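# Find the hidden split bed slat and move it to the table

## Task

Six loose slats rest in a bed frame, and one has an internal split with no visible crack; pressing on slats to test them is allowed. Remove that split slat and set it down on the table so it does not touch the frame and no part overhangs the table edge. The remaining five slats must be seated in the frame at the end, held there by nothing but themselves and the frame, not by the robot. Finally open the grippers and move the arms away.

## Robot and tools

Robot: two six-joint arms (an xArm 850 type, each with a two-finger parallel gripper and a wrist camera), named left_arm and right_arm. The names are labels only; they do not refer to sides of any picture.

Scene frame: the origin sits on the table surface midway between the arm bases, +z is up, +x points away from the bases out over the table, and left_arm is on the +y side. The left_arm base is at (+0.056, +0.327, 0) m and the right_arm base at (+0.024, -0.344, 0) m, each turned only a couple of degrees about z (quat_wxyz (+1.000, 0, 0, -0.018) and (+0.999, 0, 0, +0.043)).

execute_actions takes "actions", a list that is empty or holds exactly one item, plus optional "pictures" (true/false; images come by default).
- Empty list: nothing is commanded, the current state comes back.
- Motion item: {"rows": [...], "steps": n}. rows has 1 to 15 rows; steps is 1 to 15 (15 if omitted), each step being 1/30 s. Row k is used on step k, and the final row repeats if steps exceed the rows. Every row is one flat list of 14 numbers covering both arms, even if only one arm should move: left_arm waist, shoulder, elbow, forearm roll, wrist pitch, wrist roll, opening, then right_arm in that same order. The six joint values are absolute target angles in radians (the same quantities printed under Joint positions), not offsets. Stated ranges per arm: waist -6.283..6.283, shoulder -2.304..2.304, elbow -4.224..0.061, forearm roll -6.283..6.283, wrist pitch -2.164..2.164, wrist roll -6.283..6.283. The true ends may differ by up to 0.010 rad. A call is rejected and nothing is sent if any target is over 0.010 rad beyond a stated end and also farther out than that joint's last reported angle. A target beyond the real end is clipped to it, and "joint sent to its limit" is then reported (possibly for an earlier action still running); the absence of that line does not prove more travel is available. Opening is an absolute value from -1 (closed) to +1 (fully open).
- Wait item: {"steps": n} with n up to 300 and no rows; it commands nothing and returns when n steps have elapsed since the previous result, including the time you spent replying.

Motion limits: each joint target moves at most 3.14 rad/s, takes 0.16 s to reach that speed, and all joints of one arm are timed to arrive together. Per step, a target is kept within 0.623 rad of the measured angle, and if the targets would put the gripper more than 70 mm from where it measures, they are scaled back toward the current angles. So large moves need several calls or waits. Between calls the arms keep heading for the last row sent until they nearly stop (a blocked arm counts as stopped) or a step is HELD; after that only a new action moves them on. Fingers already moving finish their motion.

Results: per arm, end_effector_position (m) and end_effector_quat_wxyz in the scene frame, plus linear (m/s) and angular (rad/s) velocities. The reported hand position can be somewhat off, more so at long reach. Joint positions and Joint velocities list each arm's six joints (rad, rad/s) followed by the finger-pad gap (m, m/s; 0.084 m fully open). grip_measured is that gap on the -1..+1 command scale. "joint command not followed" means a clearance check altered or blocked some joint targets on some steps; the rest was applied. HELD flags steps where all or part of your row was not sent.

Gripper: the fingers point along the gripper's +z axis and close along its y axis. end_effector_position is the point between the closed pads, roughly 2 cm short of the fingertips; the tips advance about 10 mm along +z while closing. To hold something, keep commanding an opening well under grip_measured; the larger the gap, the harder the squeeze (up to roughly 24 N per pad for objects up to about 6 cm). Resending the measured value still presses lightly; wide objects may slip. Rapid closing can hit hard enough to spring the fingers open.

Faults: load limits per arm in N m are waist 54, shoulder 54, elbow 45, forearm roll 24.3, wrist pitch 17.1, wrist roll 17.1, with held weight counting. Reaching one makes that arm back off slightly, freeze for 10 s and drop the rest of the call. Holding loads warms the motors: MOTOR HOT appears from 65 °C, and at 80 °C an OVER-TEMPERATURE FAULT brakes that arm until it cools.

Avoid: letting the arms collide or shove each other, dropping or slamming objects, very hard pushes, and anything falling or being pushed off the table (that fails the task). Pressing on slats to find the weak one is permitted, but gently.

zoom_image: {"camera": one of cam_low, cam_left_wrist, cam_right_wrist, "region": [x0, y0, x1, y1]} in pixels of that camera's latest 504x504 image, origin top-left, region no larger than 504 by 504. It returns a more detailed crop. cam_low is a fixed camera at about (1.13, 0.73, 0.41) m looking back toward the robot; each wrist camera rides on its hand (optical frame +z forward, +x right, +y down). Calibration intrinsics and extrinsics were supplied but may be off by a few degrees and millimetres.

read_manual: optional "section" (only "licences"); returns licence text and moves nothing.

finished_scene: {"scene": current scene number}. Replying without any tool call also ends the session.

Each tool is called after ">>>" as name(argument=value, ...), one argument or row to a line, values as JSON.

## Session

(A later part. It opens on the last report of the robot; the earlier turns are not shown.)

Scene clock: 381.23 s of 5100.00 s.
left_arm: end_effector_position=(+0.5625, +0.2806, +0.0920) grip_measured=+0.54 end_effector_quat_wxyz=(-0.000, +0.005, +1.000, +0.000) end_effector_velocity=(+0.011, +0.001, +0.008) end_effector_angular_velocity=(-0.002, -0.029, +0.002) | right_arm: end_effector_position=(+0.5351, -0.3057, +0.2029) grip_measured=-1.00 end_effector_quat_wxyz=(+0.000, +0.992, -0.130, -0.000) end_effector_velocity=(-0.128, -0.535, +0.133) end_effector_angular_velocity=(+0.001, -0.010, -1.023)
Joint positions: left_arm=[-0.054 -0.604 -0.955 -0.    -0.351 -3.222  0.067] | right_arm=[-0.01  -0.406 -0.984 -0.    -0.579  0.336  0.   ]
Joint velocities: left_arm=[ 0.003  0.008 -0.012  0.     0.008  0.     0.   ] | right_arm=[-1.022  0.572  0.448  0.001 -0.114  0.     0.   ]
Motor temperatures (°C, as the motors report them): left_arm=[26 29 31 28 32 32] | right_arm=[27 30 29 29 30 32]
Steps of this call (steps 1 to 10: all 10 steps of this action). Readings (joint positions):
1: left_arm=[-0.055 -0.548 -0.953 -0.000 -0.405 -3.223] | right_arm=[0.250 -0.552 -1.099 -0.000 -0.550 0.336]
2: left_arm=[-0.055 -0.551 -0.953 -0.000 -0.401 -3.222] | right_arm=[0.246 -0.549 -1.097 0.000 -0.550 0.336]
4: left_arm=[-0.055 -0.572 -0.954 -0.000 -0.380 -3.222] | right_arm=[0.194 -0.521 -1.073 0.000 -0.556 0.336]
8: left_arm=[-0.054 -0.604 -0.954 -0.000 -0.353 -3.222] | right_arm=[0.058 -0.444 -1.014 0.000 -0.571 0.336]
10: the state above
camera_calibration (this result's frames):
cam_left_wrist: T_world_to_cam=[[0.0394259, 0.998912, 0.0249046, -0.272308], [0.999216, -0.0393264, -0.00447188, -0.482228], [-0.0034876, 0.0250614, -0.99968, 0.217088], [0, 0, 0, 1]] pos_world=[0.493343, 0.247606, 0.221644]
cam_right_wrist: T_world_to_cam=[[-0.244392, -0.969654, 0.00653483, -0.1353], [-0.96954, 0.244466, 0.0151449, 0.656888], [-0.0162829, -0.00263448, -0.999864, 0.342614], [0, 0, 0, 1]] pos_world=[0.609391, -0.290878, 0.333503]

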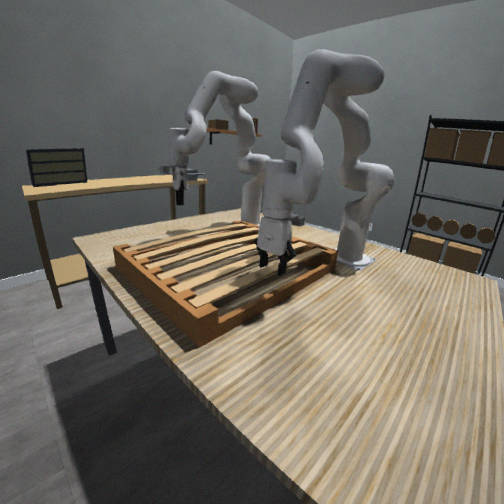

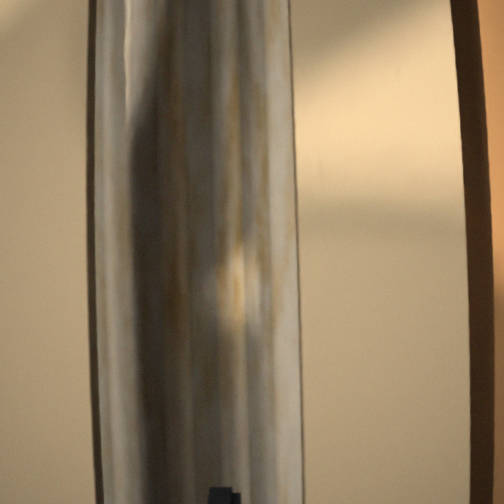

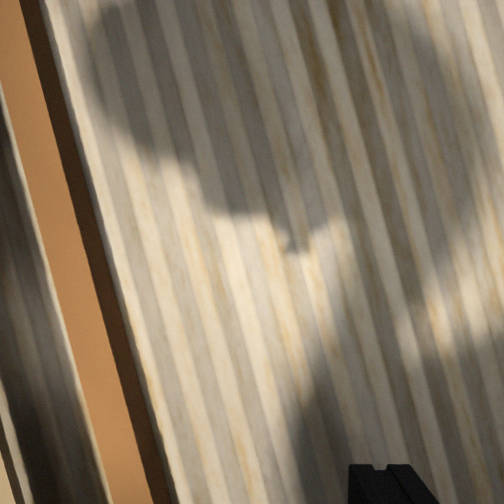

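>>> execute_actions(
  actions=[
    {"rows": [[-0.0537, -0.6082, -0.9552, 0, -0.3470, -3.222, 0.38, -0.2, -0.3, -0.9, 0, -0.6, 0.3363, -1], [-0.0537, -0.6082, -0.9552, 0, -0.3470, -3.222, 0.22, -0.2, -0.3, -0.9, 0, -0.6, 0.3363, -1], [-0.0537, -0.6082, -0.9552, 0, -0.3470, -3.222, 0.1, -0.2, -0.3, -0.9, 0, -0.6, 0.3363, -1], [-0.0537, -0.6082, -0.9552, 0, -0.3470, -3.222, 0.02, -0.2, -0.3, -0.9, 0, -0.6, 0.3363, -1], [-0.0537, -0.6082, -0.9552, 0, -0.3470, -3.222, -0.05, -0.2, -0.3, -0.9, 0, -0.6, 0.3363, -1], [-0.0537, -0.6082, -0.9552, 0, -0.3470, -3.222, -0.11, -0.2, -0.3, -0.9, 0, -0.6, 0.3363, -1], [-0.0537, -0.6082, -0.9552, 0, -0.3470, -3.222, -0.17, -0.2, -0.3, -0.9, 0, -0.6, 0.3363, -1], [-0.0537, -0.6082, -0.9552, 0, -0.3470, -3.222, -0.24, -0.2, -0.3, -0.9, 0, -0.6, 0.3363, -1], [-0.0537, -0.6082, -0.9552, 0, -0.3470, -3.222, -0.33, -0.2, -0.3, -0.9, 0, -0.6, 0.3363, -1], [-0.0537, -0.6082, -0.9552, 0, -0.3470, -3.222, -0.45, -0.2, -0.3, -0.9, 0, -0.6, 0.3363, -1], [-0.0537, -0.6082, -0.9552, 0, -0.3470, -3.222, -0.6, -0.2, -0.3, -0.9, 0, -0.6, 0.3363, -1]], "steps": 14},
  ],
  pictures=false,
)

>>> execute_actions(
  actions=[
    {"rows": [[-0.0537, -0.6065, -0.9551, 0, -0.3486, -3.222, -0.6, -0.2, -0.3, -0.9, 0, -0.6, 0.3363, -1], [-0.0537, -0.6015, -0.9547, 0, -0.3532, -3.222, -0.6, -0.2, -0.3, -0.9, 0, -0.6, 0.3363, -1], [-0.0537, -0.5935, -0.9542, 0, -0.3607, -3.222, -0.6, -0.2, -0.3, -0.9, 0, -0.6, 0.3363, -1], [-0.0537, -0.5827, -0.9536, 0, -0.3709, -3.222, -0.6, -0.2, -0.3, -0.9, 0, -0.6, 0.3363, -1], [-0.0537, -0.5695, -0.9530, 0, -0.3835, -3.222, -0.6, -0.2, -0.3, -0.9, 0, -0.6, 0.3363, -1], [-0.0537, -0.5548, -0.9527, 0, -0.3979, -3.222, -0.6, -0.2, -0.3, -0.9, 0, -0.6, 0.3363, -1], [-0.0537, -0.5388, -0.9528, 0, -0.4140, -3.222, -0.6, -0.2, -0.3, -0.9, 0, -0.6, 0.3363, -1], [-0.0537, -0.5228, -0.9532, 0, -0.4304, -3.222, -0.6, -0.2, -0.3, -0.9, 0, -0.6, 0.3363, -1], [-0.0537, -0.5068, -0.9541, 0, -0.4473, -3.222, -0.6, -0.2, -0.3, -0.9, 0, -0.6, 0.3363, -1], [-0.0537, -0.4921, -0.9553, 0, -0.4632, -3.222, -0.6, -0.2, -0.3, -0.9, 0, -0.6, 0.3363, -1], [-0.0537, -0.4789, -0.9568, 0, -0.4779, -3.222, -0.6, -0.2, -0.3, -0.9, 0, -0.6, 0.3363, -1], [-0.0537, -0.4681, -0.9582, 0, -0.4901, -3.222, -0.6, -0.2, -0.3, -0.9, 0, -0.6, 0.3363, -1], [-0.0537, -0.4601, -0.9593, 0, -0.4992, -3.222, -0.6, -0.2, -0.3, -0.9, 0, -0.6, 0.3363, -1], [-0.0537, -0.4551, -0.9601, 0, -0.5050, -3.222, -0.6, -0.2, -0.3, -0.9, 0, -0.6, 0.3363, -1], [-0.0537, -0.4534, -0.9604, 0, -0.5070, -3.222, -0.6, -0.2, -0.3, -0.9, 0, -0.6, 0.3363, -1]], "steps": 15},
  ],
  pictures=false,
)

>>> execute_actions(
  actions=[
    {"steps": 8},
  ],
)

Scene clock: 413.00 s of 5100.00 s.
left_arm: end_effector_position=(+0.5627, +0.2808, +0.0900) grip_measured=-0.15 end_effector_quat_wxyz=(-0.000, +0.005, +1.000, -0.000) end_effector_velocity=(-0.000, +0.000, -0.000) end_effector_angular_velocity=(+0.000, +0.000, -0.000) | right_arm: end_effector_position=(+0.5007, -0.3992, +0.2252) grip_measured=-1.00 end_effector_quat_wxyz=(+0.000, +0.975, -0.224, +0.000) end_effector_velocity=(+0.001, +0.000, +0.000) end_effector_angular_velocity=(-0.000, -0.003, +0.001)
Joint positions: left_arm=[-0.054 -0.608 -0.955 -0.    -0.347 -3.222  0.038] | right_arm=[-0.2   -0.3   -0.9   -0.    -0.6    0.336  0.   ]
Joint velocities: left_arm=[ 0. -0.  0.  0.  0.  0.  0.] | right_arm=[ 0.001  0.    -0.001  0.     0.002 -0.     0.   ]
Motor temperatures (°C, as the motors report them): left_arm=[26 29 31 28 32 32] | right_arm=[27 29 29 29 30 32]
Steps of this call (steps 1 to 30: the robot went on to your last target; steps 31 to 90: nothing new was sent; then 28.30 s passed at rest; steps 91 to 104: all 14 steps of this action). Readings (joint positions):
91: left_arm=[-0.054 -0.604 -0.955 -0.000 -0.351 -3.222] | right_arm=[-0.200 -0.300 -0.900 -0.000 -0.600 0.336]
92: left_arm=[-0.054 -0.605 -0.955 0.000 -0.349 -3.222] | right_arm=[-0.200 -0.300 -0.900 -0.000 -0.600 0.336]
94: left_arm=[-0.054 -0.608 -0.955 -0.000 -0.347 -3.222] | right_arm=[-0.200 -0.300 -0.900 0.000 -0.600 0.336]
98: left_arm=[-0.054 -0.608 -0.955 -0.000 -0.347 -3.222] | right_arm=[-0.200 -0.300 -0.900 0.000 -0.600 0.336]
104: the state above

Scene clock: 413.50 s of 5100.00 s.
left_arm: end_effector_position=(+0.5635, +0.2807, +0.1657) grip_measured=-0.15 end_effector_quat_wxyz=(+0.001, +0.005, +1.000, -0.000) end_effector_velocity=(+0.002, -0.000, +0.122) end_effector_angular_velocity=(-0.000, -0.008, -0.001) | right_arm: end_effector_position=(+0.5007, -0.3992, +0.2252) grip_measured=-1.00 end_effector_quat_wxyz=(+0.000, +0.975, -0.224, +0.000) end_effector_velocity=(+0.000, -0.000, +0.000) end_effector_angular_velocity=(-0.000, -0.000, -0.000)
Joint positions: left_arm=[-0.054 -0.463 -0.96   0.    -0.495 -3.222  0.038] | right_arm=[-0.2   -0.3   -0.9    0.    -0.6    0.336  0.   ]
Joint velocities: left_arm=[-0.001  0.218 -0.033  0.001 -0.243 -0.     0.   ] | right_arm=[-0.001 -0.    -0.001 -0.    -0.    -0.     0.   ]
Motor temperatures (°C, as the motors report them): left_arm=[26 29 31 28 32 32] | right_arm=[27 29 29 29 30 32]
Steps of this call (steps 1 to 15: all 15 steps of this action). Readings (joint positions):
1: left_arm=[-0.054 -0.608 -0.955 -0.000 -0.347 -3.222] | right_arm=[-0.200 -0.300 -0.900 -0.000 -0.600 0.336]
2: left_arm=[-0.054 -0.608 -0.955 -0.000 -0.348 -3.222] | right_arm=[-0.200 -0.300 -0.900 0.000 -0.600 0.336]
4: left_arm=[-0.054 -0.601 -0.954 -0.000 -0.355 -3.222] | right_arm=[-0.200 -0.300 -0.900 -0.000 -0.600 0.336]
8: left_arm=[-0.054 -0.558 -0.953 0.000 -0.396 -3.222] | right_arm=[-0.200 -0.300 -0.900 0.000 -0.600 0.336]
15: the state above

Scene clock: 413.77 s of 5100.00 s.
left_arm: end_effector_position=(+0.5624, +0.2808, +0.1701) grip_measured=-0.15 end_effector_quat_wxyz=(-0.000, +0.005, +1.000, +0.000) end_effector_velocity=(+0.001, -0.000, +0.002) end_effector_angular_velocity=(-0.000, -0.004, +0.000) | right_arm: end_effector_position=(+0.5007, -0.3992, +0.2252) grip_measured=-1.00 end_effector_quat_wxyz=(+0.000, +0.975, -0.224, +0.000) end_effector_velocity=(-0.001, -0.000, -0.001) end_effector_angular_velocity=(+0.000, +0.003, -0.000)
Joint positions: left_arm=[-0.054 -0.454 -0.96  -0.    -0.507 -3.222  0.038] | right_arm=[-0.2   -0.3   -0.9    0.    -0.6    0.336  0.   ]
Joint velocities: left_arm=[ 0.     0.003 -0.001 -0.    -0.001 -0.     0.   ] | right_arm=[-0.    -0.001  0.    -0.    -0.002 -0.     0.   ]
Motor temperatures (°C, as the motors report them): left_arm=[26 29 31 28 32 32] | right_arm=[27 29 29 29 30 32]
Steps of this call (steps 1 to 8: the robot went on to your last target). Readings (joint positions):
1: left_arm=[-0.054 -0.457 -0.961 0.000 -0.501 -3.222] | right_arm=[-0.200 -0.300 -0.900 -0.000 -0.600 0.336]
2: left_arm=[-0.054 -0.455 -0.961 0.000 -0.504 -3.222] | right_arm=[-0.200 -0.300 -0.900 0.000 -0.600 0.336]
4: left_arm=[-0.054 -0.454 -0.960 0.000 -0.506 -3.222] | right_arm=[-0.200 -0.300 -0.900 0.000 -0.600 0.336]
8: the state above
camera_calibration (this result's frames):
cam_left_wrist: T_world_to_cam=[[0.0391787, 0.998921, 0.0249242, -0.274297], [0.999225, -0.0390693, -0.00486192, -0.4818], [-0.00388291, 0.0250953, -0.999678, 0.29539], [0, 0, 0, 1]] pos_world=[0.49332, 0.247764, 0.299789]
cam_right_wrist: T_world_to_cam=[[-0.423381, -0.90593, 0.0062961, -0.119472], [-0.905814, 0.423428, 0.0144635, 0.685744], [-0.0157688, 0.000420466, -0.999876, 0.365075], [0, 0, 0, 1]] pos_world=[0.576332, -0.39875, 0.355863]

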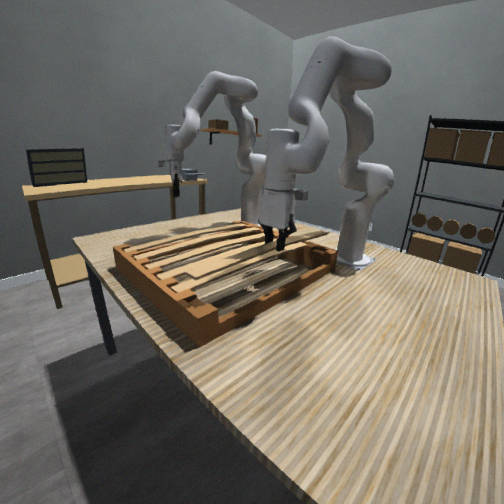

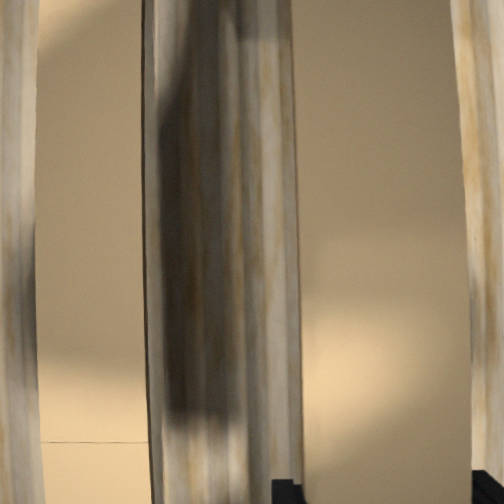

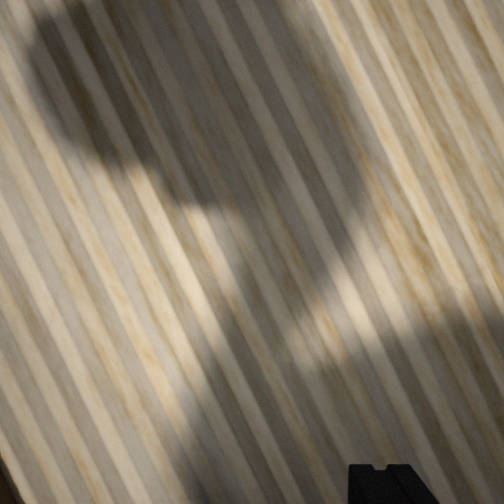

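>>> execute_actions(
  actions=[
    {"rows": [[-0.0498, -0.4534, -0.9604, 0, -0.5070, -3.2181, -0.6, -0.2, -0.3, -0.9, 0, -0.6, 0.3363, -1], [-0.0385, -0.4534, -0.9604, 0, -0.5070, -3.2068, -0.6, -0.2, -0.3, -0.9, 0, -0.6, 0.3363, -1], [-0.0202, -0.4534, -0.9604, 0, -0.5070, -3.1885, -0.6, -0.2, -0.3, -0.9, 0, -0.6, 0.3363, -1], [0.0045, -0.4534, -0.9604, 0, -0.5070, -3.1638, -0.6, -0.2, -0.3, -0.9, 0, -0.6, 0.3363, -1], [0.0345, -0.4534, -0.9604, 0, -0.5070, -3.1338, -0.6, -0.2, -0.3, -0.9, 0, -0.6, 0.3363, -1], [0.0680, -0.4534, -0.9604, 0, -0.5070, -3.1003, -0.6, -0.2, -0.3, -0.9, 0, -0.6, 0.3363, -1], [0.1043, -0.4534, -0.9604, 0, -0.5070, -3.0640, -0.6, -0.2, -0.3, -0.9, 0, -0.6, 0.3363, -1], [0.1410, -0.4555, -0.9601, 0, -0.5046, -3.0273, -0.6, -0.2, -0.3, -0.9, 0, -0.6, 0.3363, -1], [0.1773, -0.4616, -0.9591, 0, -0.4975, -2.9910, -0.6, -0.2, -0.3, -0.9, 0, -0.6, 0.3363, -1], [0.2108, -0.4717, -0.9577, 0, -0.4860, -2.9575, -0.6, -0.2, -0.3, -0.9, 0, -0.6, 0.3363, -1], [0.2408, -0.4854, -0.9560, 0, -0.4706, -2.9275, -0.6, -0.2, -0.3, -0.9, 0, -0.6, 0.3363, -1], [0.2655, -0.5026, -0.9545, 0, -0.4519, -2.9028, -0.6, -0.2, -0.3, -0.9, 0, -0.6, 0.3363, -1], [0.2838, -0.5227, -0.9533, 0, -0.4306, -2.8845, -0.6, -0.2, -0.3, -0.9, 0, -0.6, 0.3363, -1], [0.2951, -0.5451, -0.9527, 0, -0.4076, -2.8732, -0.6, -0.2, -0.3, -0.9, 0, -0.6, 0.3363, -1], [0.2990, -0.5692, -0.9530, 0, -0.3838, -2.8693, -0.6, -0.2, -0.3, -0.9, 0, -0.6, 0.3363, -1]], "steps": 15},
  ],
  pictures=false,
)

>>> execute_actions(
  actions=[
    {"rows": [[0.2990, -0.5942, -0.9542, 0, -0.3600, -2.8693, -0.6, -0.2, -0.3, -0.9, 0, -0.6, 0.3363, -1], [0.2990, -0.6192, -0.9563, 0, -0.3371, -2.8693, -0.6, -0.2, -0.3, -0.9, 0, -0.6, 0.3363, -1], [0.2990, -0.6434, -0.9591, 0, -0.3157, -2.8693, -0.6, -0.2, -0.3, -0.9, 0, -0.6, 0.3363, -1], [0.2990, -0.6658, -0.9623, 0, -0.2965, -2.8693, -0.6, -0.2, -0.3, -0.9, 0, -0.6, 0.3363, -1], [0.2990, -0.6855, -0.9656, 0, -0.2801, -2.8693, -0.6, -0.2, -0.3, -0.9, 0, -0.6, 0.3363, -1], [0.2990, -0.7017, -0.9687, 0, -0.2670, -2.8693, -0.6, -0.2, -0.3, -0.9, 0, -0.6, 0.3363, -1], [0.2990, -0.7140, -0.9711, 0, -0.2571, -2.8693, -0.6, -0.2, -0.3, -0.9, 0, -0.6, 0.3363, -1], [0.2990, -0.7212, -0.9727, 0, -0.2515, -2.8693, -0.6, -0.2, -0.3, -0.9, 0, -0.6, 0.3363, -1], [0.2990, -0.7237, -0.9733, 0, -0.2496, -2.8693, -0.6, -0.2, -0.3, -0.9, 0, -0.6, 0.3363, -1]], "steps": 15},
  ],
)

Scene clock: 469.20 s of 5100.00 s.
left_arm: end_effector_position=(+0.5515, +0.4450, +0.1376) grip_measured=-0.15 end_effector_quat_wxyz=(+0.001, +0.003, +1.000, +0.000) end_effector_velocity=(-0.083, +0.282, -0.337) end_effector_angular_velocity=(-0.010, +0.043, +0.015) | right_arm: end_effector_position=(+0.5007, -0.3992, +0.2252) grip_measured=-1.00 end_effector_quat_wxyz=(+0.000, +0.975, -0.224, +0.000) end_effector_velocity=(+0.000, +0.000, -0.000) end_effector_angular_velocity=(+0.000, -0.000, +0.000)
Joint positions: left_arm=[ 0.271 -0.514 -0.955  0.    -0.439 -2.9    0.038] | right_arm=[-0.2   -0.3   -0.9   -0.    -0.6    0.336  0.   ]
Joint velocities: left_arm=[ 0.577 -0.631  0.049  0.     0.636  0.561 -0.   ] | right_arm=[0.001 0.    0.    0.    0.    0.    0.   ]
Motor temperatures (°C, as the motors report them): left_arm=[26 29 32 28 32 32] | right_arm=[27 29 29 29 30 32]
Steps of this call (steps 1 to 30: the robot went on to your last target; steps 31 to 90: nothing new was sent; then 51.93 s passed at rest; steps 91 to 105: all 15 steps of this action). Readings (joint positions):
91: left_arm=[-0.054 -0.453 -0.960 -0.000 -0.507 -3.222] | right_arm=[-0.200 -0.300 -0.900 0.000 -0.600 0.336]
92: left_arm=[-0.052 -0.453 -0.960 -0.000 -0.507 -3.220] | right_arm=[-0.200 -0.300 -0.900 -0.000 -0.600 0.336]
94: left_arm=[-0.038 -0.453 -0.960 -0.000 -0.507 -3.205] | right_arm=[-0.200 -0.300 -0.900 0.000 -0.600 0.336]
98: left_arm=[0.051 -0.453 -0.961 -0.000 -0.507 -3.116] | right_arm=[-0.200 -0.300 -0.900 -0.000 -0.600 0.336]
105: the state above

Scene clock: 469.70 s of 5100.00 s.
left_arm: end_effector_position=(+0.5480, +0.4586, +0.0367) grip_measured=-0.15 end_effector_quat_wxyz=(+0.001, +0.005, +1.000, +0.000) end_effector_velocity=(+0.001, +0.002, -0.000) end_effector_angular_velocity=(+0.001, -0.003, +0.002) | right_arm: end_effector_position=(+0.5007, -0.3992, +0.2252) grip_measured=-1.00 end_effector_quat_wxyz=(+0.000, +0.975, -0.224, +0.000) end_effector_velocity=(-0.000, +0.000, -0.000) end_effector_angular_velocity=(+0.000, +0.000, -0.000)
Joint positions: left_arm=[ 0.299 -0.722 -0.974 -0.    -0.25  -2.869  0.038] | right_arm=[-0.2   -0.3   -0.9   -0.    -0.6    0.336  0.   ]
Joint velocities: left_arm=[ 0.003 -0.001 -0.001  0.     0.003  0.001 -0.   ] | right_arm=[ 0. -0.  0.  0.  0. -0.  0.]
Motor temperatures (°C, as the motors report them): left_arm=[26 29 32 28 32 32] | right_arm=[27 29 29 29 30 32]
Steps of this call (steps 1 to 15: all 15 steps of this action). Readings (joint positions):
1: left_arm=[0.286 -0.536 -0.953 0.000 -0.417 -2.885] | right_arm=[-0.200 -0.300 -0.900 -0.000 -0.600 0.336]
2: left_arm=[0.294 -0.559 -0.953 0.000 -0.394 -2.877] | right_arm=[-0.200 -0.300 -0.900 0.000 -0.600 0.336]
4: left_arm=[0.298 -0.608 -0.955 -0.000 -0.349 -2.871] | right_arm=[-0.200 -0.300 -0.900 0.000 -0.600 0.336]
8: left_arm=[0.297 -0.695 -0.967 -0.000 -0.275 -2.870] | right_arm=[-0.200 -0.300 -0.900 0.000 -0.600 0.336]
15: the state above
camera_calibration (this result's frames):
cam_left_wrist: T_world_to_cam=[[0.0393986, 0.998904, 0.0252765, -0.448161], [0.999222, -0.0393419, -0.00273468, -0.46102], [-0.00173725, 0.0253646, -0.999677, 0.156276], [0, 0, 0, 1]] pos_world=[0.47859, 0.425569, 0.166292]
cam_right_wrist: T_world_to_cam=[[-0.423381, -0.90593, 0.0062961, -0.119472], [-0.905814, 0.423428, 0.0144634, 0.685744], [-0.0157688, 0.000420432, -0.999876, 0.365075], [0, 0, 0, 1]] pos_world=[0.576332, -0.39875, 0.355863]

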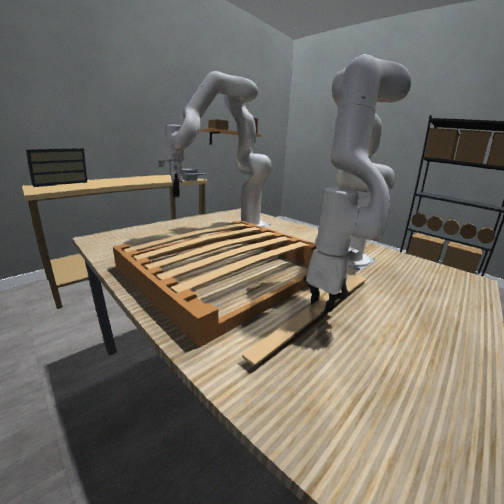

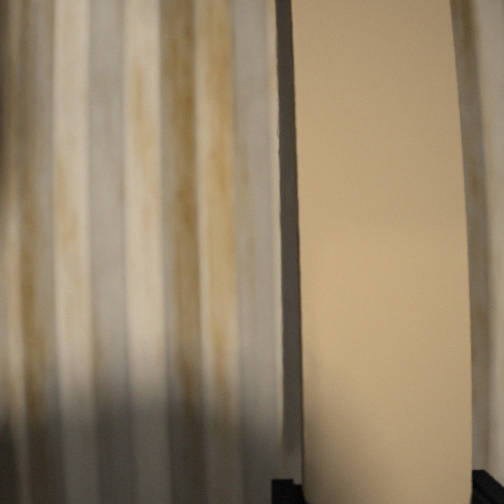

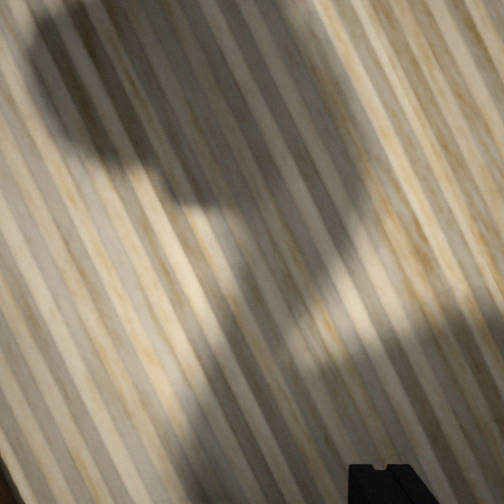

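>>> zoom_image(
  camera="cam_low",
  region=[230, 260, 390, 380],
)

Region (230, 260, 390, 380) of cam_low's 504x504 image, scaled by 3.150, with more detail than that image has; it fills the top 378 rows of this view, and the rest is white.

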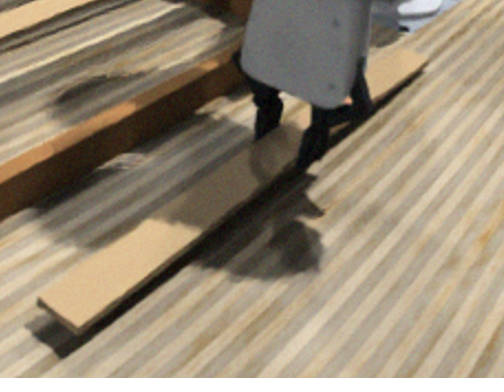

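>>> execute_actions(
  actions=[
    {"rows": [[0.2990, -0.7259, -0.9738, 0, -0.2479, -2.8693, -0.6, -0.2, -0.3, -0.9, 0, -0.6, 0.3363, -1], [0.2990, -0.7282, -0.9743, 0, -0.2461, -2.8693, -0.6, -0.2, -0.3, -0.9, 0, -0.6, 0.3363, -1], [0.2990, -0.7304, -0.9748, 0, -0.2444, -2.8693, -0.6, -0.2, -0.3, -0.9, 0, -0.6, 0.3363, -1], [0.2990, -0.7326, -0.9753, 0, -0.2427, -2.8693, -0.6, -0.2, -0.3, -0.9, 0, -0.6, 0.3363, -1], [0.2990, -0.7348, -0.9758, 0, -0.2410, -2.8693, -0.6, -0.2, -0.3, -0.9, 0, -0.6, 0.3363, -1], [0.2990, -0.7370, -0.9763, 0, -0.2393, -2.8693, -0.6, -0.2, -0.3, -0.9, 0, -0.6, 0.3363, -1]], "steps": 12},
  ],
  pictures=false,
)

>>> execute_actions(
  actions=[
    {"rows": [[0.2990, -0.7392, -0.9768, 0, -0.2376, -2.8693, -0.6, -0.2, -0.3, -0.9, 0, -0.6, 0.3363, -1], [0.2990, -0.7414, -0.9773, 0, -0.2359, -2.8693, -0.6, -0.2, -0.3, -0.9, 0, -0.6, 0.3363, -1]], "steps": 8},
  ],
  pictures=false,
)

>>> execute_actions(
  actions=[
    {"rows": [[0.2990, -0.7436, -0.9778, 0, -0.2342, -2.8693, -0.6, -0.2, -0.3, -0.9, 0, -0.6, 0.3363, -1], [0.2990, -0.7459, -0.9784, 0, -0.2325, -2.8693, -0.6, -0.2, -0.3, -0.9, 0, -0.6, 0.3363, -1]], "steps": 8},
  ],
)

>>> zoom_image(
  camera="cam_low",
  region=[230, 260, 390, 380],
)

Scene clock: 490.63 s of 5100.00 s.
left_arm: end_effector_position=(+0.5474, +0.4586, +0.0300) grip_measured=-0.15 end_effector_quat_wxyz=(+0.000, +0.005, +1.000, -0.000) end_effector_velocity=(+0.001, -0.000, +0.000) end_effector_angular_velocity=(+0.001, -0.002, -0.001) | right_arm: end_effector_position=(+0.5007, -0.3992, +0.2252) grip_measured=-1.00 end_effector_quat_wxyz=(+0.000, +0.975, -0.224, +0.000) end_effector_velocity=(+0.000, -0.000, -0.000) end_effector_angular_velocity=(-0.000, +0.001, +0.000)
Joint positions: left_arm=[ 0.299 -0.737 -0.976  0.    -0.239 -2.869  0.038] | right_arm=[-0.2   -0.3   -0.9   -0.    -0.6    0.336  0.   ]
Joint velocities: left_arm=[-0.001 -0.    -0.002  0.     0.001  0.     0.   ] | right_arm=[-0.001 -0.001 -0.    -0.001  0.    -0.     0.   ]
Motor temperatures (°C, as the motors report them): left_arm=[26 29 31 28 32 32] | right_arm=[27 29 29 29 30 32]
Steps of this call (steps 1 to 15: the robot went on to your last target; steps 16 to 90: nothing new was sent; then 17.53 s passed at rest; steps 91 to 102: all 12 steps of this action). Readings (joint positions):
91: left_arm=[0.299 -0.724 -0.973 -0.000 -0.250 -2.869] | right_arm=[-0.200 -0.300 -0.900 0.000 -0.600 0.336]
92: left_arm=[0.299 -0.725 -0.974 0.000 -0.249 -2.869] | right_arm=[-0.200 -0.300 -0.900 0.000 -0.600 0.336]
94: left_arm=[0.299 -0.728 -0.974 0.000 -0.246 -2.869] | right_arm=[-0.200 -0.300 -0.900 -0.000 -0.600 0.336]
98: left_arm=[0.299 -0.736 -0.976 -0.000 -0.240 -2.869] | right_arm=[-0.200 -0.300 -0.900 0.000 -0.600 0.336]
102: the state above

Scene clock: 490.90 s of 5100.00 s.
left_arm: end_effector_position=(+0.5473, +0.4586, +0.0280) grip_measured=-0.15 end_effector_quat_wxyz=(-0.000, +0.005, +1.000, -0.000) end_effector_velocity=(+0.001, +0.001, +0.001) end_effector_angular_velocity=(+0.001, -0.003, +0.001) | right_arm: end_effector_position=(+0.5007, -0.3992, +0.2252) grip_measured=-1.00 end_effector_quat_wxyz=(+0.000, +0.975, -0.224, +0.000) end_effector_velocity=(-0.000, -0.000, +0.000) end_effector_angular_velocity=(+0.000, +0.000, -0.000)
Joint positions: left_arm=[ 0.299 -0.741 -0.977 -0.    -0.236 -2.869  0.038] | right_arm=[-0.2   -0.3   -0.9   -0.    -0.6    0.336  0.   ]
Joint velocities: left_arm=[ 0.001  0.001 -0.001  0.     0.001  0.     0.   ] | right_arm=[-0.     0.     0.     0.    -0.001  0.     0.   ]
Motor temperatures (°C, as the motors report them): left_arm=[26 29 31 28 32 32] | right_arm=[27 29 29 29 30 32]
Steps of this call (steps 1 to 8: all 8 steps of this action). Readings (joint positions):
1: left_arm=[0.299 -0.737 -0.976 0.000 -0.239 -2.869] | right_arm=[-0.200 -0.300 -0.900 0.000 -0.600 0.336]
2: left_arm=[0.299 -0.738 -0.977 0.000 -0.239 -2.869] | right_arm=[-0.200 -0.300 -0.900 -0.000 -0.600 0.336]
4: left_arm=[0.299 -0.741 -0.977 0.000 -0.237 -2.869] | right_arm=[-0.200 -0.300 -0.900 -0.000 -0.600 0.336]
8: the state above

Scene clock: 491.17 s of 5100.00 s.
left_arm: end_effector_position=(+0.5473, +0.4586, +0.0260) grip_measured=-0.15 end_effector_quat_wxyz=(-0.000, +0.005, +1.000, -0.000) end_effector_velocity=(+0.000, +0.000, -0.000) end_effector_angular_velocity=(-0.000, -0.000, +0.000) | right_arm: end_effector_position=(+0.5007, -0.3992, +0.2252) grip_measured=-1.00 end_effector_quat_wxyz=(+0.000, +0.975, -0.224, +0.000) end_effector_velocity=(-0.000, -0.000, -0.000) end_effector_angular_velocity=(-0.000, -0.001, -0.000)
Joint positions: left_arm=[ 0.299 -0.746 -0.978 -0.    -0.233 -2.869  0.038] | right_arm=[-0.2   -0.3   -0.9    0.    -0.6    0.336  0.   ]
Joint velocities: left_arm=[ 0.    -0.001 -0.    -0.     0.001 -0.     0.   ] | right_arm=[-0.     0.001  0.001 -0.     0.001 -0.     0.   ]
Motor temperatures (°C, as the motors report them): left_arm=[26 29 31 28 32 32] | right_arm=[27 29 29 29 30 32]
Steps of this call (steps 1 to 8: all 8 steps of this action). Readings (joint positions):
1: left_arm=[0.299 -0.741 -0.977 0.000 -0.236 -2.869] | right_arm=[-0.200 -0.300 -0.900 -0.000 -0.600 0.336]
2: left_arm=[0.299 -0.742 -0.978 0.000 -0.235 -2.869] | right_arm=[-0.200 -0.300 -0.900 -0.000 -0.600 0.336]
4: left_arm=[0.299 -0.745 -0.978 0.000 -0.233 -2.869] | right_arm=[-0.200 -0.300 -0.900 -0.000 -0.600 0.336]
8: the state above
camera_calibration (this result's frames):
cam_left_wrist: T_world_to_cam=[[0.039152, 0.998924, 0.0248495, -0.447732], [0.999228, -0.0390617, -0.00410862, -0.460467], [-0.00313354, 0.0249912, -0.999683, 0.146454], [0, 0, 0, 1]] pos_world=[0.4781, 0.425604, 0.155642]
cam_right_wrist: T_world_to_cam=[[-0.423381, -0.90593, 0.00629604, -0.119472], [-0.905814, 0.423428, 0.0144634, 0.685744], [-0.0157687, 0.000420472, -0.999876, 0.365075], [0, 0, 0, 1]] pos_world=[0.576332, -0.39875, 0.355863]

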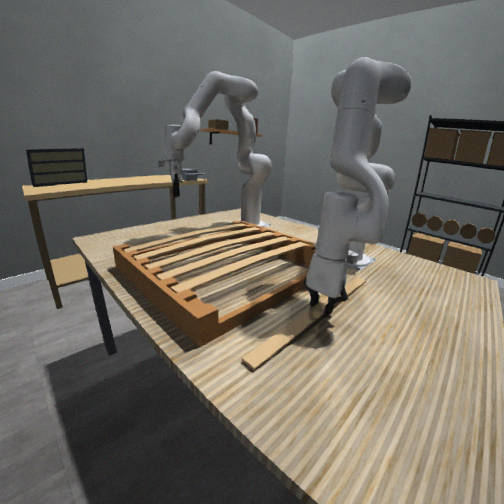

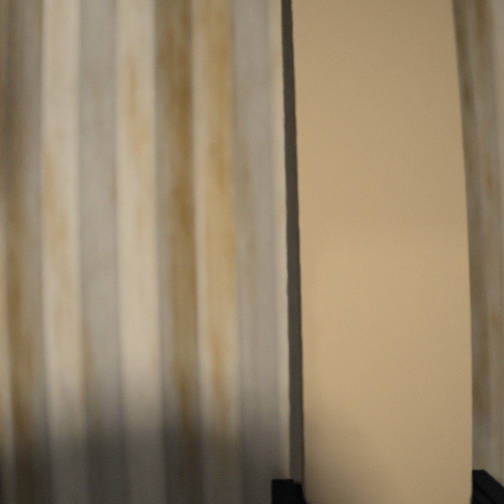

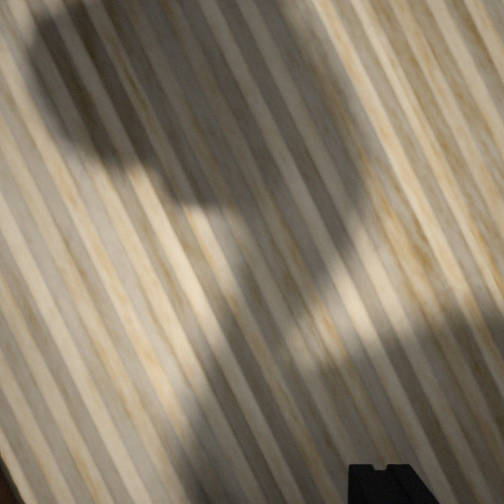

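Region (230, 260, 390, 380) of cam_low's 504x504 image, scaled by 3.150, with more detail than that image has; it fills the top 378 rows of this view, and the rest is white.

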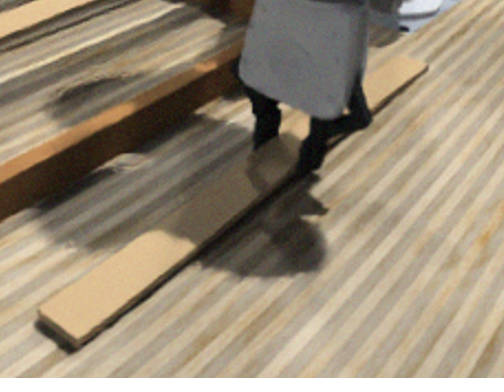

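>>> execute_actions(
  actions=[
    {"rows": [[0.2990, -0.7481, -0.9789, 0, -0.2308, -2.8693, -0.6, -0.2, -0.3, -0.9, 0, -0.6, 0.3363, -1], [0.2990, -0.7503, -0.9795, 0, -0.2292, -2.8693, -0.6, -0.2, -0.3, -0.9, 0, -0.6, 0.3363, -1]], "steps": 7},
  ],
  pictures=false,
)

>>> execute_actions(
  actions=[
    {"rows": [[0.2990, -0.7503, -0.9795, 0, -0.2292, -2.8693, -0.35, -0.2, -0.3, -0.9, 0, -0.6, 0.3363, -1], [0.2990, -0.7503, -0.9795, 0, -0.2292, -2.8693, -0.2, -0.2, -0.3, -0.9, 0, -0.6, 0.3363, -1], [0.2990, -0.7503, -0.9795, 0, -0.2292, -2.8693, -0.12, -0.2, -0.3, -0.9, 0, -0.6, 0.3363, -1], [0.2990, -0.7503, -0.9795, 0, -0.2292, -2.8693, -0.06, -0.2, -0.3, -0.9, 0, -0.6, 0.3363, -1], [0.2990, -0.7503, -0.9795, 0, -0.2292, -2.8693, 0.0, -0.2, -0.3, -0.9, 0, -0.6, 0.3363, -1], [0.2990, -0.7503, -0.9795, 0, -0.2292, -2.8693, 0.1, -0.2, -0.3, -0.9, 0, -0.6, 0.3363, -1], [0.2990, -0.7503, -0.9795, 0, -0.2292, -2.8693, 0.3, -0.2, -0.3, -0.9, 0, -0.6, 0.3363, -1], [0.2990, -0.7503, -0.9795, 0, -0.2292, -2.8693, 0.55, -0.2, -0.3, -0.9, 0, -0.6, 0.3363, -1]], "steps": 11},
  ],
  pictures=false,
)

>>> execute_actions(
  actions=[
    {"rows": [[0.2990, -0.3, -0.9, 0, -0.6, -2.8693, 0.55, -0.2, -0.3, -0.9, 0, -0.6, 0.3363, -1]], "steps": 15},
  ],
  pictures=false,
)

>>> execute_actions(
  actions=[
    {"steps": 6},
  ],
)

Scene clock: 508.50 s of 5100.00 s.
left_arm: end_effector_position=(+0.5472, +0.4586, +0.0240) grip_measured=-0.15 end_effector_quat_wxyz=(-0.000, +0.005, +1.000, -0.000) end_effector_velocity=(+0.001, -0.000, +0.001) end_effector_angular_velocity=(+0.001, -0.003, -0.000) | right_arm: end_effector_position=(+0.5007, -0.3992, +0.2252) grip_measured=-1.00 end_effector_quat_wxyz=(+0.000, +0.975, -0.224, +0.000) end_effector_velocity=(+0.000, -0.000, +0.000) end_effector_angular_velocity=(+0.000, -0.001, -0.002)
Joint positions: left_arm=[ 0.299 -0.75  -0.979  0.    -0.229 -2.869  0.038] | right_arm=[-0.2   -0.3   -0.9   -0.    -0.6    0.336  0.   ]
Joint velocities: left_arm=[-0.001  0.001 -0.001 -0.     0.001 -0.    -0.   ] | right_arm=[-0.001 -0.    -0.001  0.001  0.     0.     0.   ]
Motor temperatures (°C, as the motors report them): left_arm=[26 30 31 28 32 32] | right_arm=[27 29 30 29 30 32]
Steps of this call (steps 1 to 15: the robot went on to your last target; steps 16 to 90: nothing new was sent; then 14.10 s passed at rest; steps 91 to 97: all 7 steps of this action). Readings (joint positions):
91: left_arm=[0.299 -0.746 -0.978 -0.000 -0.232 -2.869] | right_arm=[-0.200 -0.300 -0.900 -0.000 -0.600 0.336]
92: left_arm=[0.299 -0.747 -0.979 0.000 -0.232 -2.869] | right_arm=[-0.200 -0.300 -0.900 0.000 -0.600 0.336]
94: left_arm=[0.299 -0.750 -0.979 0.000 -0.230 -2.869] | right_arm=[-0.200 -0.300 -0.900 -0.000 -0.600 0.336]
97: the state above

Scene clock: 508.87 s of 5100.00 s.
left_arm: end_effector_position=(+0.5474, +0.4586, +0.0241) grip_measured=+0.54 end_effector_quat_wxyz=(+0.000, +0.005, +1.000, +0.000) end_effector_velocity=(+0.000, +0.000, +0.000) end_effector_angular_velocity=(+0.000, -0.000, +0.001) | right_arm: end_effector_position=(+0.5007, -0.3992, +0.2252) grip_measured=-1.00 end_effector_quat_wxyz=(+0.000, +0.975, -0.224, +0.000) end_effector_velocity=(+0.000, -0.000, +0.000) end_effector_angular_velocity=(-0.000, -0.004, -0.001)
Joint positions: left_arm=[ 0.299 -0.75  -0.98  -0.    -0.229 -2.869  0.067] | right_arm=[-0.2   -0.3   -0.9    0.    -0.6    0.336  0.   ]
Joint velocities: left_arm=[ 0.001  0.    -0.    -0.    -0.     0.     0.003] | right_arm=[-0.001  0.001  0.001  0.     0.003 -0.     0.   ]
Motor temperatures (°C, as the motors report them): left_arm=[26 30 31 28 32 32] | right_arm=[27 29 30 29 30 32]
Steps of this call (steps 1 to 11: all 11 steps of this action). Readings (joint positions):
1: left_arm=[0.299 -0.750 -0.979 0.000 -0.229 -2.869] | right_arm=[-0.200 -0.300 -0.900 -0.000 -0.600 0.336]
2: left_arm=[0.299 -0.750 -0.979 -0.000 -0.229 -2.869] | right_arm=[-0.200 -0.300 -0.900 -0.000 -0.600 0.336]
4: left_arm=[0.299 -0.750 -0.980 0.000 -0.229 -2.869] | right_arm=[-0.200 -0.300 -0.900 0.000 -0.600 0.336]
8: left_arm=[0.299 -0.750 -0.980 -0.000 -0.229 -2.869] | right_arm=[-0.200 -0.300 -0.900 0.000 -0.600 0.336]
11: the state above

Scene clock: 509.37 s of 5100.00 s.
left_arm: end_effector_position=(+0.5216, +0.4517, +0.2246) grip_measured=+0.54 end_effector_quat_wxyz=(+0.003, +0.005, +1.000, +0.001) end_effector_velocity=(-0.042, -0.012, +0.041) end_effector_angular_velocity=(-0.017, +0.063, -0.000) | right_arm: end_effector_position=(+0.5007, -0.3992, +0.2252) grip_measured=-1.00 end_effector_quat_wxyz=(+0.000, +0.975, -0.224, +0.000) end_effector_velocity=(+0.001, -0.000, +0.001) end_effector_angular_velocity=(+0.000, -0.002, -0.001)
Joint positions: left_arm=[ 0.299 -0.304 -0.903  0.    -0.594 -2.869  0.067] | right_arm=[-0.2   -0.3   -0.9    0.    -0.6    0.336  0.   ]
Joint velocities: left_arm=[-0.001  0.127  0.054 -0.    -0.138  0.    -0.   ] | right_arm=[-0.     0.001 -0.     0.001  0.001 -0.     0.   ]
Motor temperatures (°C, as the motors report them): left_arm=[26 30 31 28 32 32] | right_arm=[27 29 30 29 30 32]
Steps of this call (steps 1 to 15: all 15 steps of this action). Readings (joint positions):
1: left_arm=[0.299 -0.750 -0.980 -0.000 -0.229 -2.869] | right_arm=[-0.200 -0.300 -0.900 0.000 -0.600 0.336]
2: left_arm=[0.299 -0.746 -0.978 -0.000 -0.234 -2.869] | right_arm=[-0.200 -0.300 -0.900 0.000 -0.600 0.336]
4: left_arm=[0.299 -0.692 -0.966 -0.000 -0.282 -2.869] | right_arm=[-0.200 -0.300 -0.900 -0.000 -0.600 0.336]
8: left_arm=[0.299 -0.528 -0.940 0.000 -0.413 -2.869] | right_arm=[-0.200 -0.300 -0.900 -0.000 -0.600 0.336]
15: the state above

Scene clock: 509.57 s of 5100.00 s.
left_arm: end_effector_position=(+0.5187, +0.4509, +0.2241) grip_measured=+0.54 end_effector_quat_wxyz=(-0.001, +0.005, +1.000, -0.000) end_effector_velocity=(+0.002, +0.000, +0.004) end_effector_angular_velocity=(+0.002, -0.007, -0.000) | right_arm: end_effector_position=(+0.5007, -0.3992, +0.2252) grip_measured=-1.00 end_effector_quat_wxyz=(+0.000, +0.975, -0.224, +0.000) end_effector_velocity=(+0.001, +0.000, +0.001) end_effector_angular_velocity=(-0.000, -0.002, +0.001)
Joint positions: left_arm=[ 0.299 -0.302 -0.899 -0.    -0.6   -2.869  0.067] | right_arm=[-0.2   -0.3   -0.9   -0.    -0.6    0.336  0.   ]
Joint velocities: left_arm=[-0.     0.005 -0.004  0.    -0.002 -0.    -0.   ] | right_arm=[ 0.001  0.001 -0.001 -0.     0.     0.     0.   ]
Motor temperatures (°C, as the motors report them): left_arm=[26 30 31 28 32 32] | right_arm=[27 29 30 29 30 32]
Steps of this call (steps 1 to 6: the robot went on to your last target). Readings (joint positions):
1: left_arm=[0.299 -0.302 -0.901 0.000 -0.597 -2.869] | right_arm=[-0.200 -0.300 -0.900 0.000 -0.600 0.336]
2: left_arm=[0.299 -0.302 -0.900 -0.000 -0.599 -2.869] | right_arm=[-0.200 -0.300 -0.900 0.000 -0.600 0.336]
4: left_arm=[0.299 -0.302 -0.899 -0.000 -0.599 -2.869] | right_arm=[-0.200 -0.300 -0.900 -0.000 -0.600 0.336]
6: the state above
camera_calibration (this result's frames):
cam_left_wrist: T_world_to_cam=[[0.0391975, 0.998936, 0.0242921, -0.44375], [0.999219, -0.0390663, -0.00585505, -0.430956], [-0.00489982, 0.0245027, -0.999688, 0.345788], [0, 0, 0, 1]] pos_world=[0.449708, 0.41797, 0.353937]
cam_right_wrist: T_world_to_cam=[[-0.423381, -0.90593, 0.00629606, -0.119472], [-0.905814, 0.423428, 0.0144633, 0.685744], [-0.0157686, 0.00042042, -0.999876, 0.365075], [0, 0, 0, 1]] pos_world=[0.576332, -0.39875, 0.355863]

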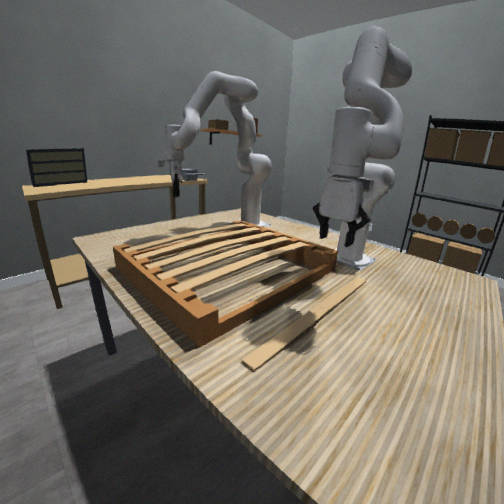

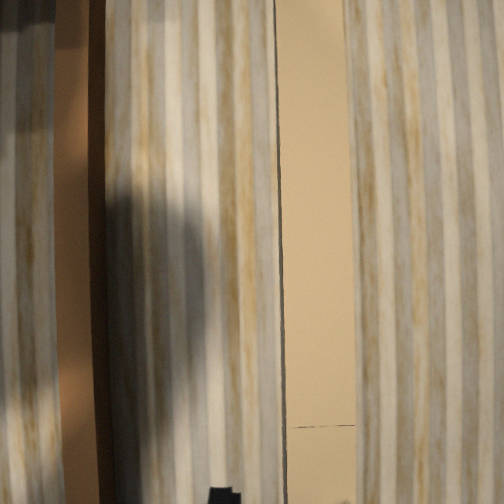

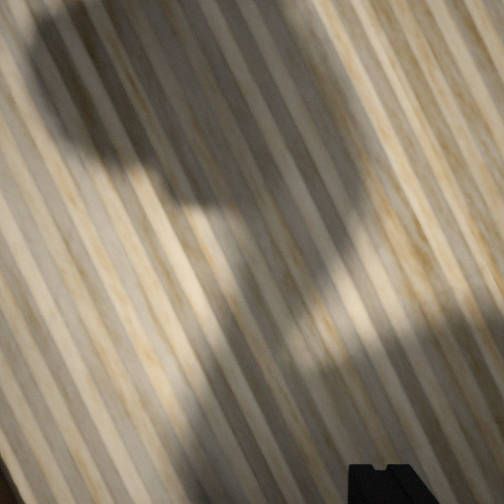

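The split slat is lying on the table clear of the frame, and the other five are still in place.

>>> finished_scene(
  scene=1,
)

The scene is finished: the task was done.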